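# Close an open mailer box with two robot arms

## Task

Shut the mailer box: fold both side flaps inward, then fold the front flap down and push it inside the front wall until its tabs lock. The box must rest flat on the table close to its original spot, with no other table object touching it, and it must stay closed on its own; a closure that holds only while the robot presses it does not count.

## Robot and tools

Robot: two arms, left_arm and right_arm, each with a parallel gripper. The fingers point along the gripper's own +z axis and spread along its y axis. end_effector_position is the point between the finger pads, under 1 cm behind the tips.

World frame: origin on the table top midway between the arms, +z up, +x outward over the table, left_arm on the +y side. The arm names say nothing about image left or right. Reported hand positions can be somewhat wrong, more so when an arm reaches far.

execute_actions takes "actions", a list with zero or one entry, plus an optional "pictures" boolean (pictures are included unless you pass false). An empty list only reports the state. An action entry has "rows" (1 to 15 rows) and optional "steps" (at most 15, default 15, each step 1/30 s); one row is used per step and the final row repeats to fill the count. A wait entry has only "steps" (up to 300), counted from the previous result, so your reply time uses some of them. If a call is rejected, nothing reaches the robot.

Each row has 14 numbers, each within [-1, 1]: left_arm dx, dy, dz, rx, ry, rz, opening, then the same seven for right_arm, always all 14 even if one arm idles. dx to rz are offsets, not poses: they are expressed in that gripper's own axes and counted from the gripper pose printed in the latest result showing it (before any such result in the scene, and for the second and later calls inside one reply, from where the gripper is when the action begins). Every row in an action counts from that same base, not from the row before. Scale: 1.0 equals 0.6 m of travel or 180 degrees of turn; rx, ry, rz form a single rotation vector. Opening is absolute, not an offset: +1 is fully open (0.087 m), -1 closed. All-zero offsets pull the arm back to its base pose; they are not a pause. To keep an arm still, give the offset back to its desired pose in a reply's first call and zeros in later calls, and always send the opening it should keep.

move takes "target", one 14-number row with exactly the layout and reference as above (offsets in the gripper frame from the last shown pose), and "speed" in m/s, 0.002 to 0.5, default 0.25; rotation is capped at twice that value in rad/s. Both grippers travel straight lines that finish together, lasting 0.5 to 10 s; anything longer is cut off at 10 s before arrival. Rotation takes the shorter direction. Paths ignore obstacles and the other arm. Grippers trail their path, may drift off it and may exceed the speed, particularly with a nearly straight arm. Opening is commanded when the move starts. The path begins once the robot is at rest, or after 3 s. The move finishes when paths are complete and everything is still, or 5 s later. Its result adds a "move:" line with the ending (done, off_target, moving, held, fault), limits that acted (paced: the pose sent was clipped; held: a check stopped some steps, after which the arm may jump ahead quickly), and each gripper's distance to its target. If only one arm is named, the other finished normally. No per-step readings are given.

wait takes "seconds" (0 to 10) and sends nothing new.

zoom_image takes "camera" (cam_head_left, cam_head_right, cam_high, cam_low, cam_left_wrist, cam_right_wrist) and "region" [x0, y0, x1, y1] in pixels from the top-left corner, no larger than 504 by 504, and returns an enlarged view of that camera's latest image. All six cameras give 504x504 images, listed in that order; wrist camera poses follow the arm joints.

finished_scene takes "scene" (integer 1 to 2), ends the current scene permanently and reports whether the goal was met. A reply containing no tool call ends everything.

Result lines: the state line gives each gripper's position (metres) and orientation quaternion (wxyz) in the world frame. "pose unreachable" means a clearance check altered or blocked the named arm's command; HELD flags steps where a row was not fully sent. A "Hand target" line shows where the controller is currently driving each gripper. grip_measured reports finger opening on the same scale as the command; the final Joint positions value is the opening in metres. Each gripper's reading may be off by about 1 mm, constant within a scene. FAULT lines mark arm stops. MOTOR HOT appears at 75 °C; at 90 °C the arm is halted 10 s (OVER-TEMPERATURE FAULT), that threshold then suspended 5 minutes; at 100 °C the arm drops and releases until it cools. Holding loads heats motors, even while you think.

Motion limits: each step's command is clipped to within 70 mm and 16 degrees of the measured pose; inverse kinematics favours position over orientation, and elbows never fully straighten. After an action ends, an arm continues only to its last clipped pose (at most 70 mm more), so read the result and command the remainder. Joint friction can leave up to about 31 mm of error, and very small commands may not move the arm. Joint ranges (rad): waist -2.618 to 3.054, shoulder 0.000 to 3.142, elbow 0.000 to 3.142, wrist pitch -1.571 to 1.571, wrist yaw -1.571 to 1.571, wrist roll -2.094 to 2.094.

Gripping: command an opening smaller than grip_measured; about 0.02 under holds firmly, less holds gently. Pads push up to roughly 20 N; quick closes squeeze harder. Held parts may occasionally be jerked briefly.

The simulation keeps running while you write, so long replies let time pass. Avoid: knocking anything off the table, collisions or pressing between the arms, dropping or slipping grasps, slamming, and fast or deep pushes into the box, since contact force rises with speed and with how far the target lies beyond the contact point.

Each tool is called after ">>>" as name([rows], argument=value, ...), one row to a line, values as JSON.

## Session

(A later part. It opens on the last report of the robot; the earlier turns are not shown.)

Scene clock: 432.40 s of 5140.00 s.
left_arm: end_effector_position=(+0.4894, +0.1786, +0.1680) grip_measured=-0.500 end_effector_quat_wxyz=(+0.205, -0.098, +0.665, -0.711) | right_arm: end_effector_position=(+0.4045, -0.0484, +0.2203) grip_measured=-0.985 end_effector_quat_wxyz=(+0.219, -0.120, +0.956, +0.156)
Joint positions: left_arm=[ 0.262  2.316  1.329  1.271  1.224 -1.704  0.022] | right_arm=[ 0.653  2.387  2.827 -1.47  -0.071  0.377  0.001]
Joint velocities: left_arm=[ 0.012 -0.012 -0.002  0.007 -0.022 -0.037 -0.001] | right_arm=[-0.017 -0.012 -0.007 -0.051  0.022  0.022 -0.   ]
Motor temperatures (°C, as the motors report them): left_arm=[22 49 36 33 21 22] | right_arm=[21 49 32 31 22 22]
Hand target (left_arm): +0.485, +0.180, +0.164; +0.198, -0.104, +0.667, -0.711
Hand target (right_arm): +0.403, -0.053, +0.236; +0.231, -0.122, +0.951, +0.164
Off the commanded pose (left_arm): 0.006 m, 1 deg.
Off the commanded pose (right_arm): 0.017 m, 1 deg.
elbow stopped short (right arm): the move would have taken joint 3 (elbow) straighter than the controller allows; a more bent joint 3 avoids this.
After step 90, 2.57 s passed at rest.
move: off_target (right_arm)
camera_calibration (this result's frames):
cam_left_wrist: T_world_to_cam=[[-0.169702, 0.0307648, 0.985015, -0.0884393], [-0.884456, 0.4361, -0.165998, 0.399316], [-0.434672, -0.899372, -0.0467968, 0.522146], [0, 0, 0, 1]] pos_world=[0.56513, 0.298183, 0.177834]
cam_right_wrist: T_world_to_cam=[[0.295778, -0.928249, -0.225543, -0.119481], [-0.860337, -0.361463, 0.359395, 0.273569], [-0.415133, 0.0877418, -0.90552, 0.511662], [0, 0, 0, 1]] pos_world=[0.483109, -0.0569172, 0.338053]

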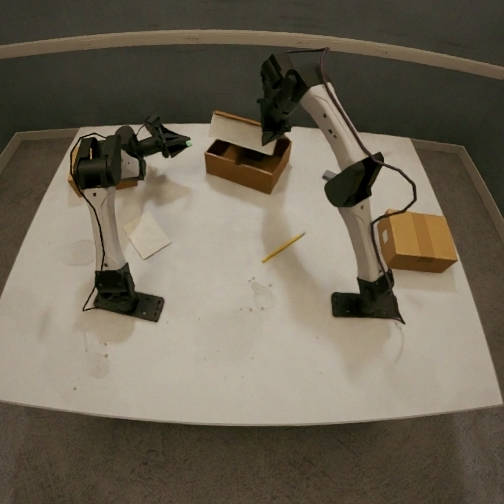

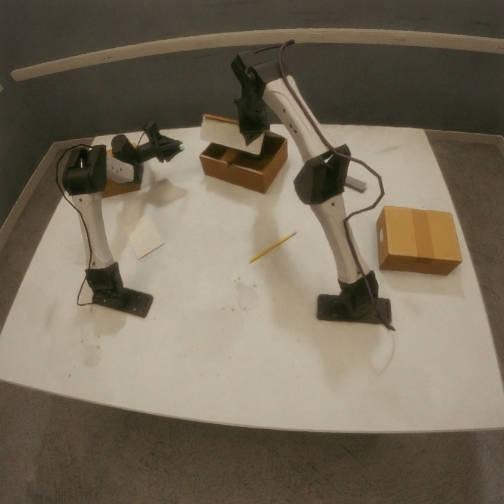

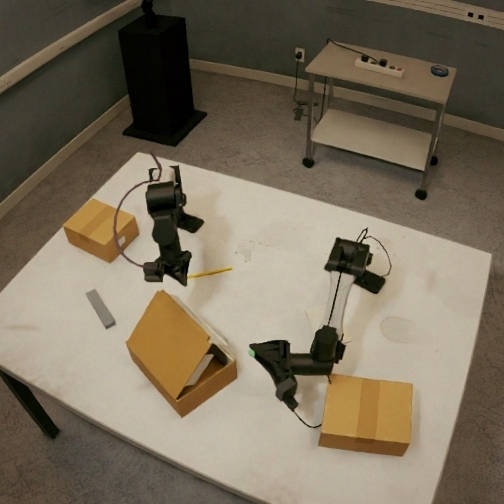

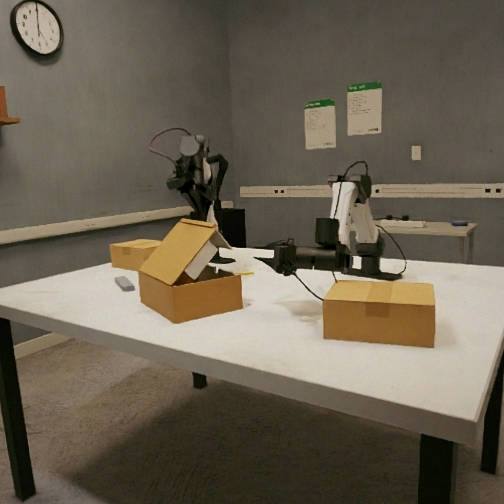

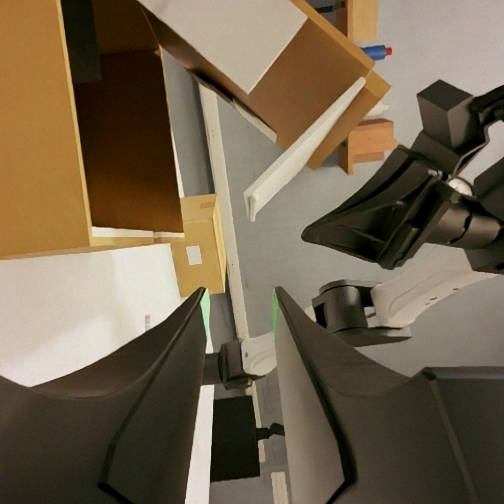

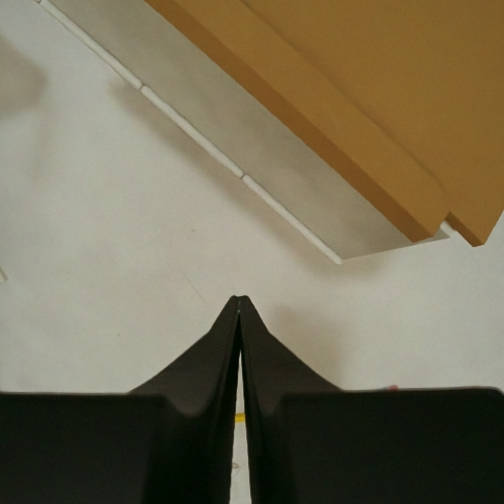

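>>> move(target=[0.013,0.03,0.16,-0.22,0,0,-1, 0,0,-0.1,0,0,0,-1], speed=0.12)

>>> move(target=[0,0.065,0.055,0,0,0,-1, 0,0,0,0,0,0,-1], speed=0.08)

Scene clock: 442.77 s of 5140.00 s.
left_arm: end_effector_position=(+0.5270, +0.0899, +0.1727) grip_measured=-1.000 end_effector_quat_wxyz=(+0.169, -0.157, +0.858, -0.459) | right_arm: end_effector_position=(+0.3828, -0.0635, +0.2523) grip_measured=-0.985 end_effector_quat_wxyz=(+0.224, -0.120, +0.954, +0.159)
Joint positions: left_arm=[ 0.013  2.257  2.033 -0.541  0.72  -0.834  0.   ] | right_arm=[ 0.653  2.305  2.827 -1.54  -0.071  0.377  0.001]
Joint velocities: left_arm=[-0.002 -0.017 -0.002 -0.051  0.007 -0.037  0.   ] | right_arm=[ 0.007  0.002 -0.002 -0.007 -0.081  0.051 -0.001]
Motor temperatures (°C, as the motors report them): left_arm=[22 51 35 33 21 22] | right_arm=[21 50 33 31 22 22]
Hand target (left_arm): +0.525, +0.087, +0.162; +0.155, -0.161, +0.864, -0.451
Hand target (right_arm): +0.380, -0.070, +0.270; +0.240, -0.117, +0.949, +0.169
Off the commanded pose (left_arm): 0.015 m, 2 deg.
Off the commanded pose (right_arm): 0.020 m, 1 deg.
elbow stopped short (right arm): the move would have taken joint 3 (elbow) straighter than the controller allows; a more bent joint 3 avoids this.
After step 90, 3.83 s passed at rest.
move: off_target (left_arm, right_arm)
camera_calibration (this result's frames):
cam_left_wrist: T_world_to_cam=[[0.104868, -0.529583, 0.841751, -0.15356], [-0.901235, 0.307242, 0.305578, 0.411047], [-0.42045, -0.790661, -0.445059, 0.51042], [0, 0, 0, 1]] pos_world=[0.60116, 0.195956, 0.23082]
cam_right_wrist: T_world_to_cam=[[0.298128, -0.926615, -0.229138, -0.119703], [-0.863992, -0.364004, 0.347876, 0.242168], [-0.405755, 0.0942616, -0.909108, 0.530738], [0, 0, 0, 1]] pos_world=[0.460268, -0.0727965, 0.370825]

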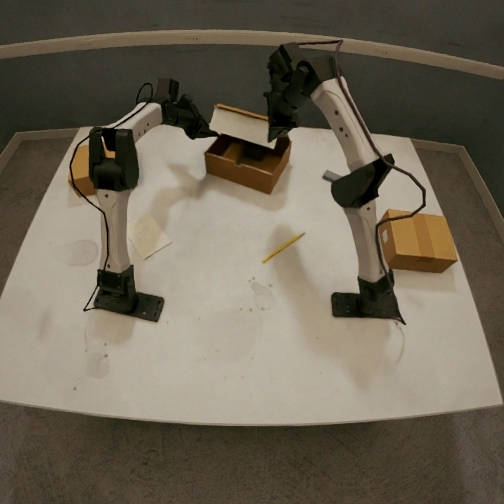

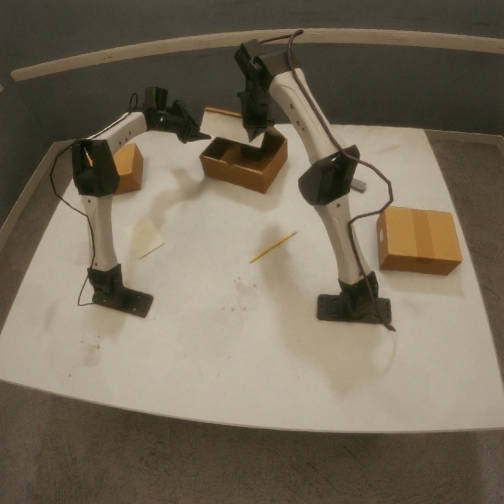

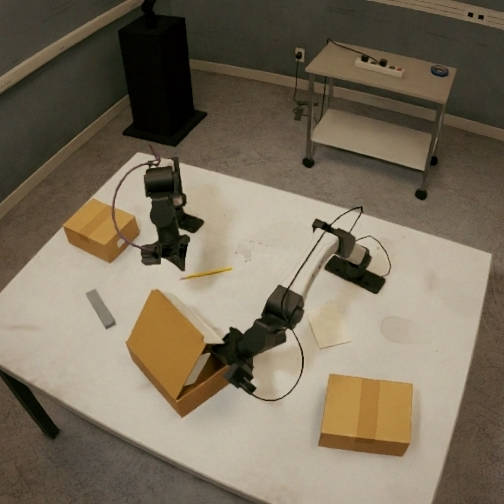

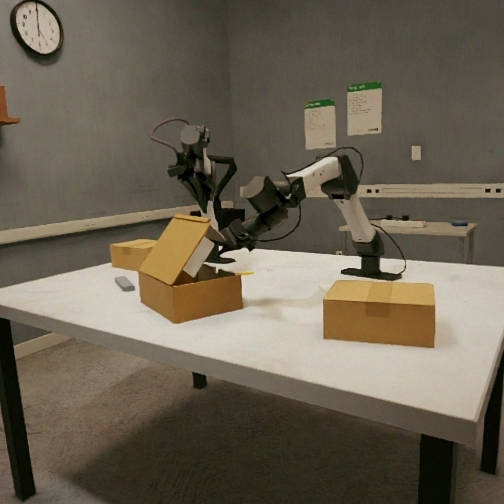

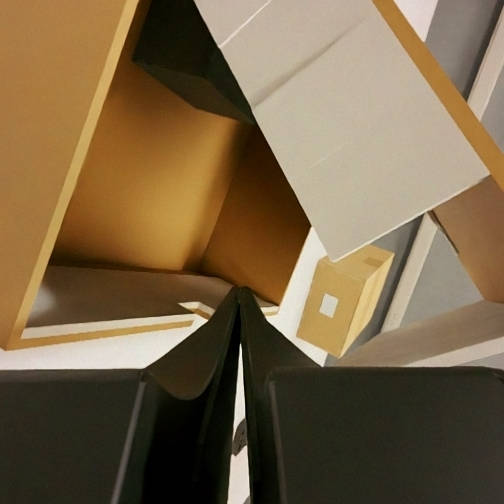

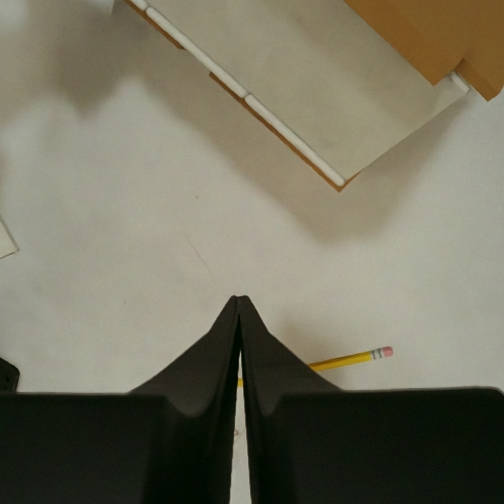

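Scene clock: 443.93 s of 5140.00 s.
left_arm: end_effector_position=(+0.5385, +0.0881, +0.1382) grip_measured=-1.000 end_effector_quat_wxyz=(+0.181, -0.150, +0.854, -0.463) | right_arm: end_effector_position=(+0.3828, -0.0635, +0.2523) grip_measured=-0.985 end_effector_quat_wxyz=(+0.224, -0.120, +0.954, +0.159)
Joint positions: left_arm=[ 0.013  2.301  1.955 -0.391  0.72  -0.834  0.   ] | right_arm=[ 0.653  2.305  2.827 -1.54  -0.071  0.377  0.001]
Joint velocities: left_arm=[-0.007 -0.017 -0.007  0.022  0.022 -0.066  0.   ] | right_arm=[-0.007 -0.012  0.002 -0.037 -0.022  0.081  0.   ]
Motor temperatures (°C, as the motors report them): left_arm=[22 51 35 33 21 22] | right_arm=[21 50 33 31 22 22]
Hand target (left_arm): +0.536, +0.087, +0.122; +0.169, -0.157, +0.858, -0.459
Hand target (right_arm): +0.383, -0.063, +0.252; +0.224, -0.120, +0.954, +0.159
Off the commanded pose (left_arm): 0.016 m, 2 deg.
Off the commanded pose (right_arm): 0.000 m, 0 deg.
move: off_target (left_arm)
camera_calibration (this result's frames):
cam_left_wrist: T_world_to_cam=[[0.0803632, -0.525755, 0.846832, -0.114528], [-0.909702, 0.308565, 0.277902, 0.440802], [-0.40741, -0.792698, -0.453483, 0.492812], [0, 0, 0, 1]] pos_world=[0.610979, 0.194422, 0.197969]
cam_right_wrist: T_world_to_cam=[[0.298128, -0.926615, -0.229138, -0.119703], [-0.863992, -0.364004, 0.347876, 0.242168], [-0.405755, 0.0942616, -0.909108, 0.530738], [0, 0, 0, 1]] pos_world=[0.460268, -0.0727965, 0.370825]

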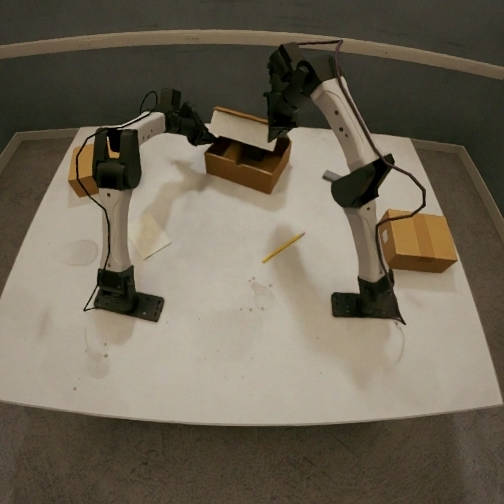

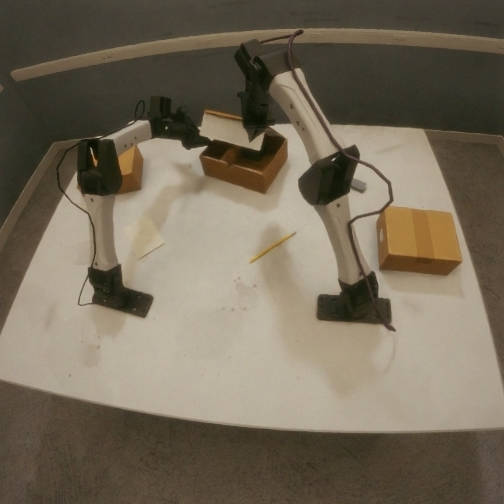

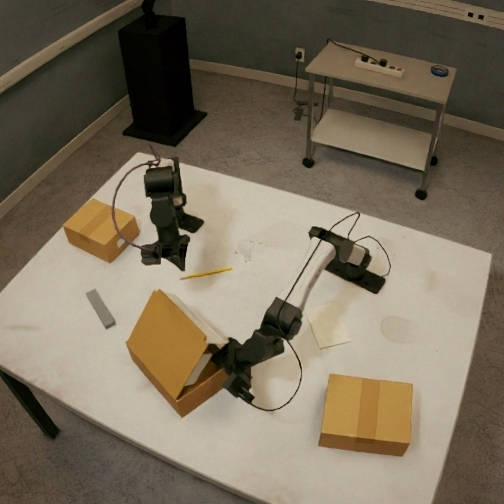

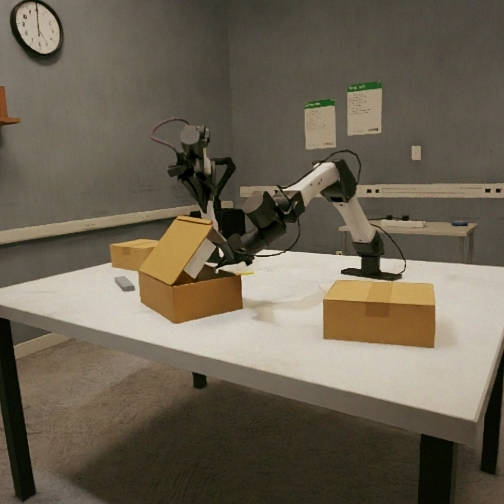

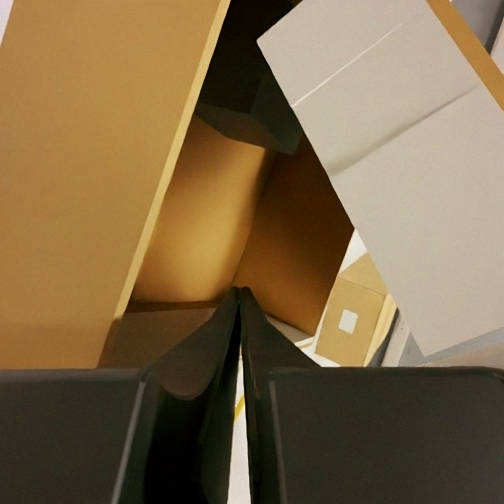

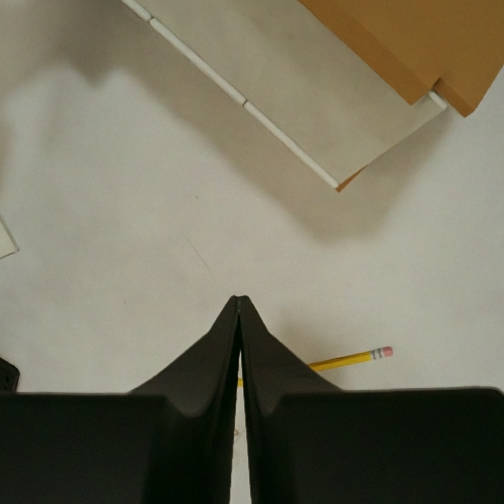

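>>> move(target=[0,0.03,0.1,-0.08,0,0,-1, 0,0,0,0,0,0,-1], speed=0.08)

Scene clock: 447.90 s of 5140.00 s.
left_arm: end_effector_position=(+0.5691, +0.0585, +0.1075) grip_measured=-1.000 end_effector_quat_wxyz=(+0.177, -0.171, +0.898, -0.366) | right_arm: end_effector_position=(+0.3828, -0.0635, +0.2523) grip_measured=-0.985 end_effector_quat_wxyz=(+0.224, -0.120, +0.954, +0.159)
Joint positions: left_arm=[-0.076  2.595  2.508 -0.776  0.49  -0.806  0.   ] | right_arm=[ 0.653  2.305  2.827 -1.54  -0.071  0.377  0.001]
Joint velocities: left_arm=[ 0.002 -0.027  0.027 -0.037  0.037  0.095  0.   ] | right_arm=[ 0.002  0.007  0.002  0.139  0.037 -0.066  0.   ]
Motor temperatures (°C, as the motors report them): left_arm=[22 51 36 33 21 22] | right_arm=[21 49 32 31 22 22]
Hand target (left_arm): +0.563, +0.054, +0.093; +0.159, -0.172, +0.905, -0.355
Hand target (right_arm): +0.383, -0.063, +0.252; +0.224, -0.120, +0.954, +0.159
Off the commanded pose (left_arm): 0.017 m, 3 deg.
Off the commanded pose (right_arm): 0.000 m, 0 deg.
move: off_target (left_arm)
camera_calibration (this result's frames):
cam_left_wrist: T_world_to_cam=[[0.169661, -0.674672, 0.718354, -0.13483], [-0.89931, 0.19213, 0.392846, 0.474801], [-0.40306, -0.712673, -0.574142, 0.47375], [0, 0, 0, 1]] pos_world=[0.640818, 0.155439, 0.182332]
cam_right_wrist: T_world_to_cam=[[0.298128, -0.926615, -0.229138, -0.119703], [-0.863992, -0.364004, 0.347876, 0.242168], [-0.405755, 0.0942616, -0.909108, 0.530738], [0, 0, 0, 1]] pos_world=[0.460268, -0.0727965, 0.370825]

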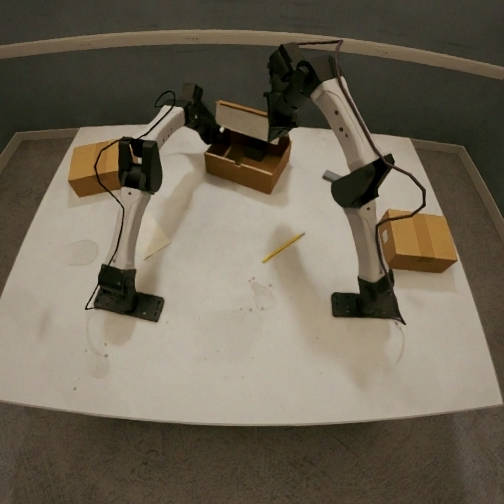

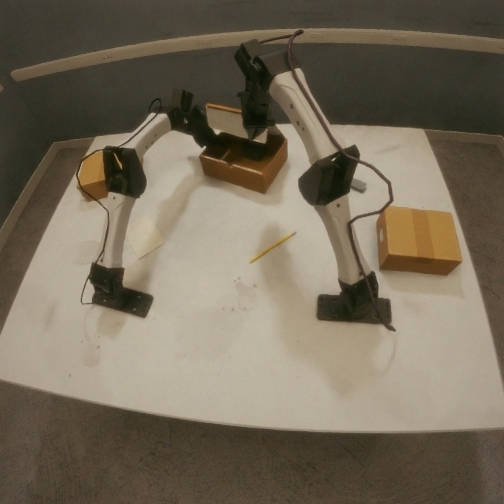

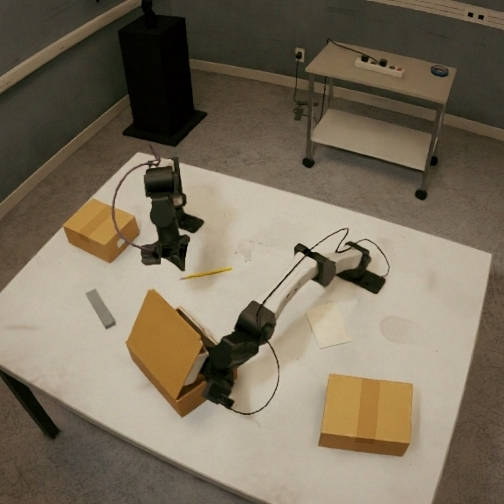

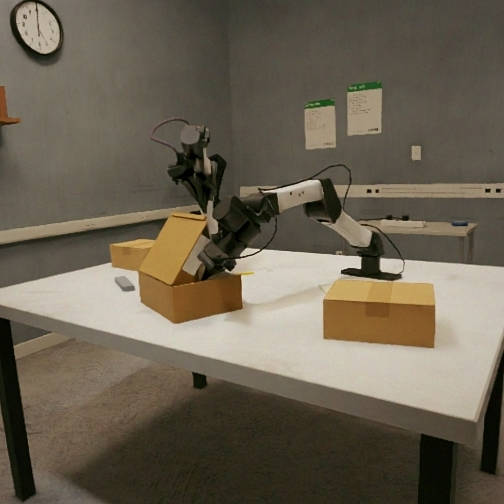

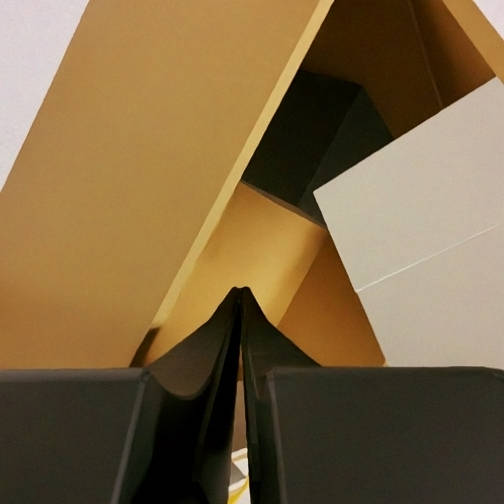

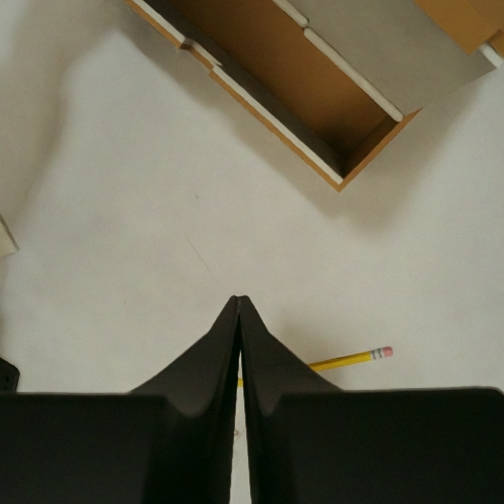

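>>> move(target=[0.186,0.122,-0.11,0,0,0,-1, 0,0,0,0,0,0,-1], speed=0.06)

Scene clock: 453.90 s of 5140.00 s.
left_arm: end_effector_position=(+0.4539, +0.0872, +0.1105) grip_measured=-1.000 end_effector_quat_wxyz=(+0.227, -0.155, +0.879, -0.389) | right_arm: end_effector_position=(+0.3828, -0.0635, +0.2523) grip_measured=-0.985 end_effector_quat_wxyz=(+0.224, -0.120, +0.954, +0.159)
Joint positions: left_arm=[-0.076  1.944  1.367 -0.161  0.49  -0.813  0.   ] | right_arm=[ 0.653  2.305  2.827 -1.54  -0.071  0.377  0.001]
Joint velocities: left_arm=[-0.002  0.002 -0.032  0.051 -0.066 -0.022  0.   ] | right_arm=[-0.002 -0.012  0.002  0.037 -0.022  0.007 -0.001]
Motor temperatures (°C, as the motors report them): left_arm=[22 53 36 33 21 22] | right_arm=[21 49 32 31 22 22]
Hand target (left_arm): +0.430, +0.095, +0.082; +0.177, -0.172, +0.897, -0.366
Hand target (right_arm): +0.383, -0.063, +0.252; +0.224, -0.120, +0.954, +0.159
Off the commanded pose (left_arm): 0.043 m, 7 deg.
Off the commanded pose (right_arm): 0.000 m, 0 deg.
After step 90, 0.27 s passed at rest.
move: off_target (left_arm)
camera_calibration (this result's frames):
cam_left_wrist: T_world_to_cam=[[0.0865758, -0.649738, 0.755212, -0.0665995], [-0.939602, 0.198714, 0.278676, 0.394879], [-0.331138, -0.733725, -0.593292, 0.420717], [0, 0, 0, 1]] pos_world=[0.516111, 0.18695, 0.189862]
cam_right_wrist: T_world_to_cam=[[0.298128, -0.926615, -0.229138, -0.119703], [-0.863992, -0.364004, 0.347876, 0.242168], [-0.405755, 0.0942616, -0.909108, 0.530738], [0, 0, 0, 1]] pos_world=[0.460268, -0.0727965, 0.370825]

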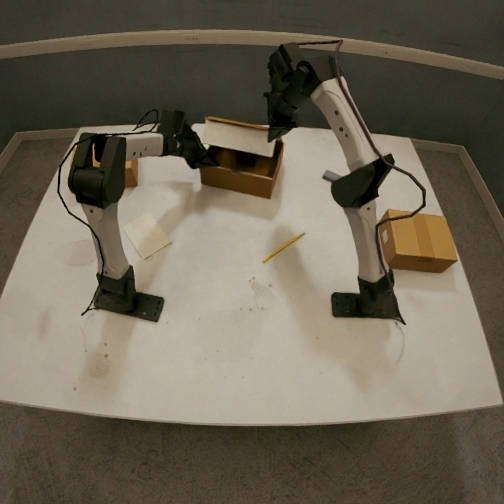

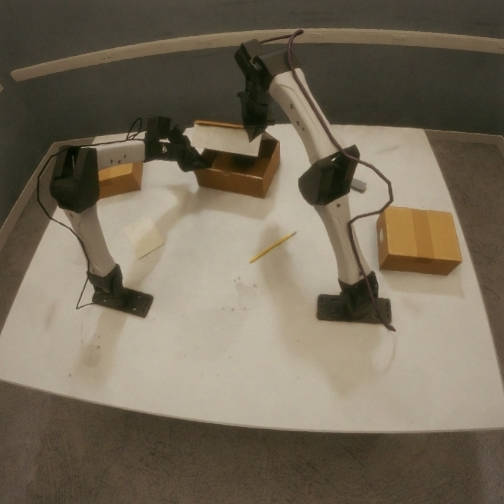

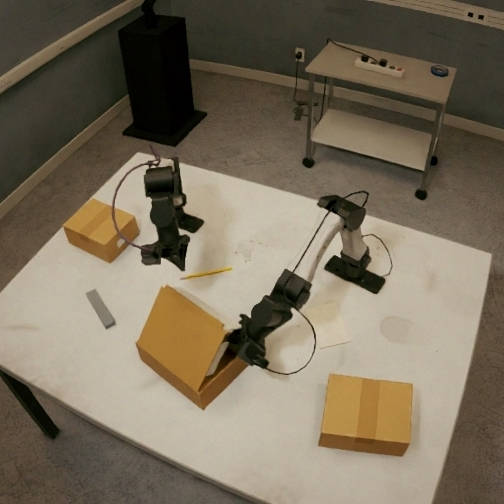

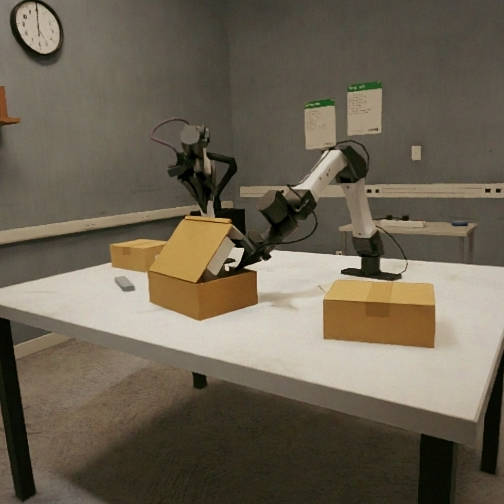

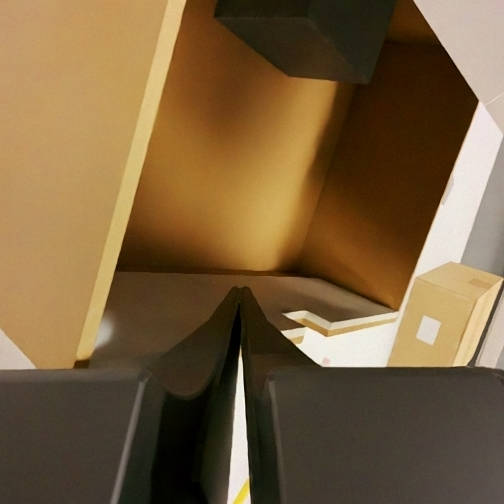

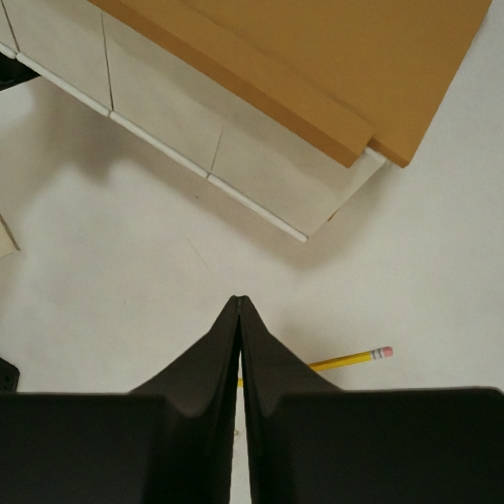

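>>> move(target=[0.1,0.045,-0.05,0,0,0,-1, 0,0,0,0,0,0,-1], speed=0.05)

Scene clock: 457.23 s of 5140.00 s.
left_arm: end_effector_position=(+0.3904, +0.0967, +0.0966) grip_measured=-1.000 end_effector_quat_wxyz=(+0.230, -0.153, +0.878, -0.391) | right_arm: end_effector_position=(+0.3828, -0.0635, +0.2523) grip_measured=-0.985 end_effector_quat_wxyz=(+0.224, -0.120, +0.954, +0.159)
Joint positions: left_arm=[-0.094  1.737  1.032 -0.02   0.477 -0.826  0.   ] | right_arm=[ 0.653  2.305  2.827 -1.54  -0.071  0.377  0.001]
Joint velocities: left_arm=[-0.012  0.007  0.012 -0.022  0.007 -0.007  0.   ] | right_arm=[-0.007  0.007  0.007 -0.095 -0.051  0.007 -0.   ]
Motor temperatures (°C, as the motors report them): left_arm=[22 52 36 33 21 22] | right_arm=[21 49 32 31 22 22]
Hand target (left_arm): +0.385, +0.095, +0.092; +0.227, -0.154, +0.879, -0.390
Hand target (right_arm): +0.383, -0.063, +0.252; +0.224, -0.120, +0.954, +0.159
Off the commanded pose (left_arm): 0.008 m, 0 deg.
Off the commanded pose (right_arm): 0.000 m, 0 deg.
move: done
camera_calibration (this result's frames):
cam_left_wrist: T_world_to_cam=[[0.0810553, -0.648201, 0.757143, -0.0426492], [-0.941267, 0.200044, 0.272027, 0.338345], [-0.32779, -0.734723, -0.593916, 0.39726], [0, 0, 0, 1]] pos_world=[0.452148, 0.196547, 0.176192]
cam_right_wrist: T_world_to_cam=[[0.298128, -0.926615, -0.229138, -0.119703], [-0.863992, -0.364004, 0.347876, 0.242168], [-0.405755, 0.0942616, -0.909108, 0.530738], [0, 0, 0, 1]] pos_world=[0.460268, -0.0727965, 0.370825]

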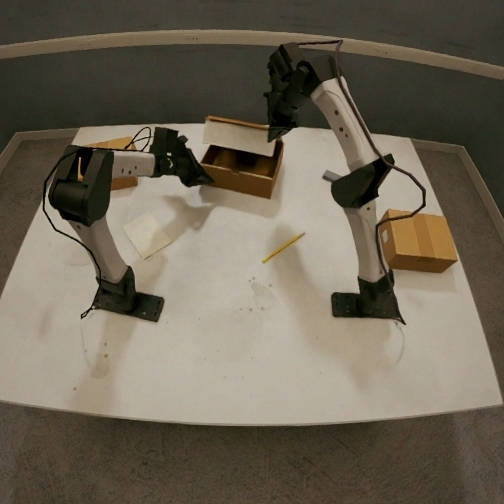

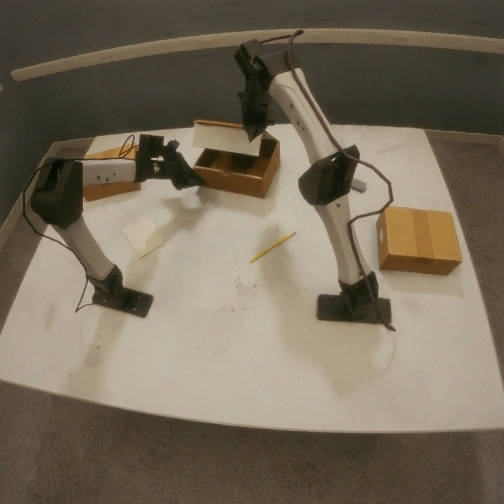

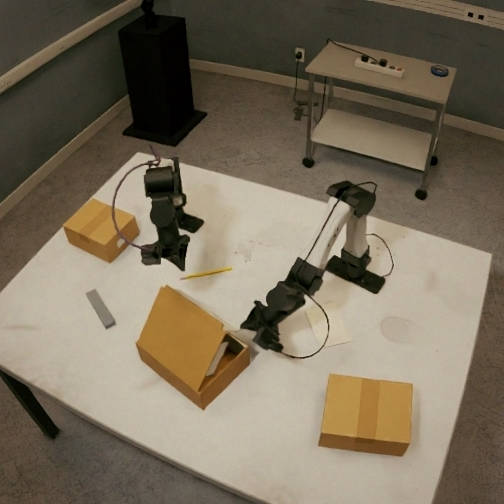

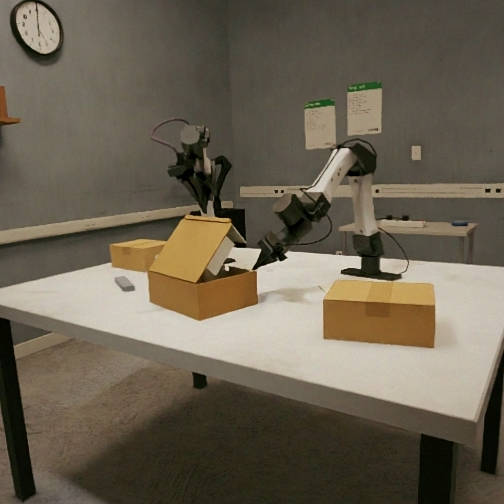

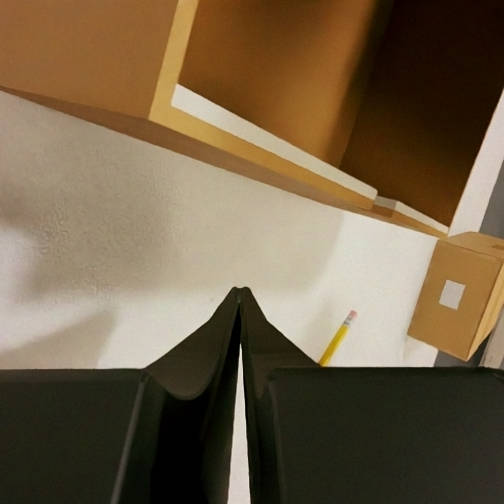

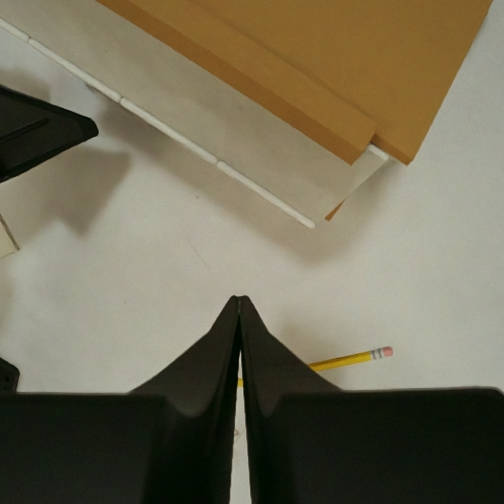

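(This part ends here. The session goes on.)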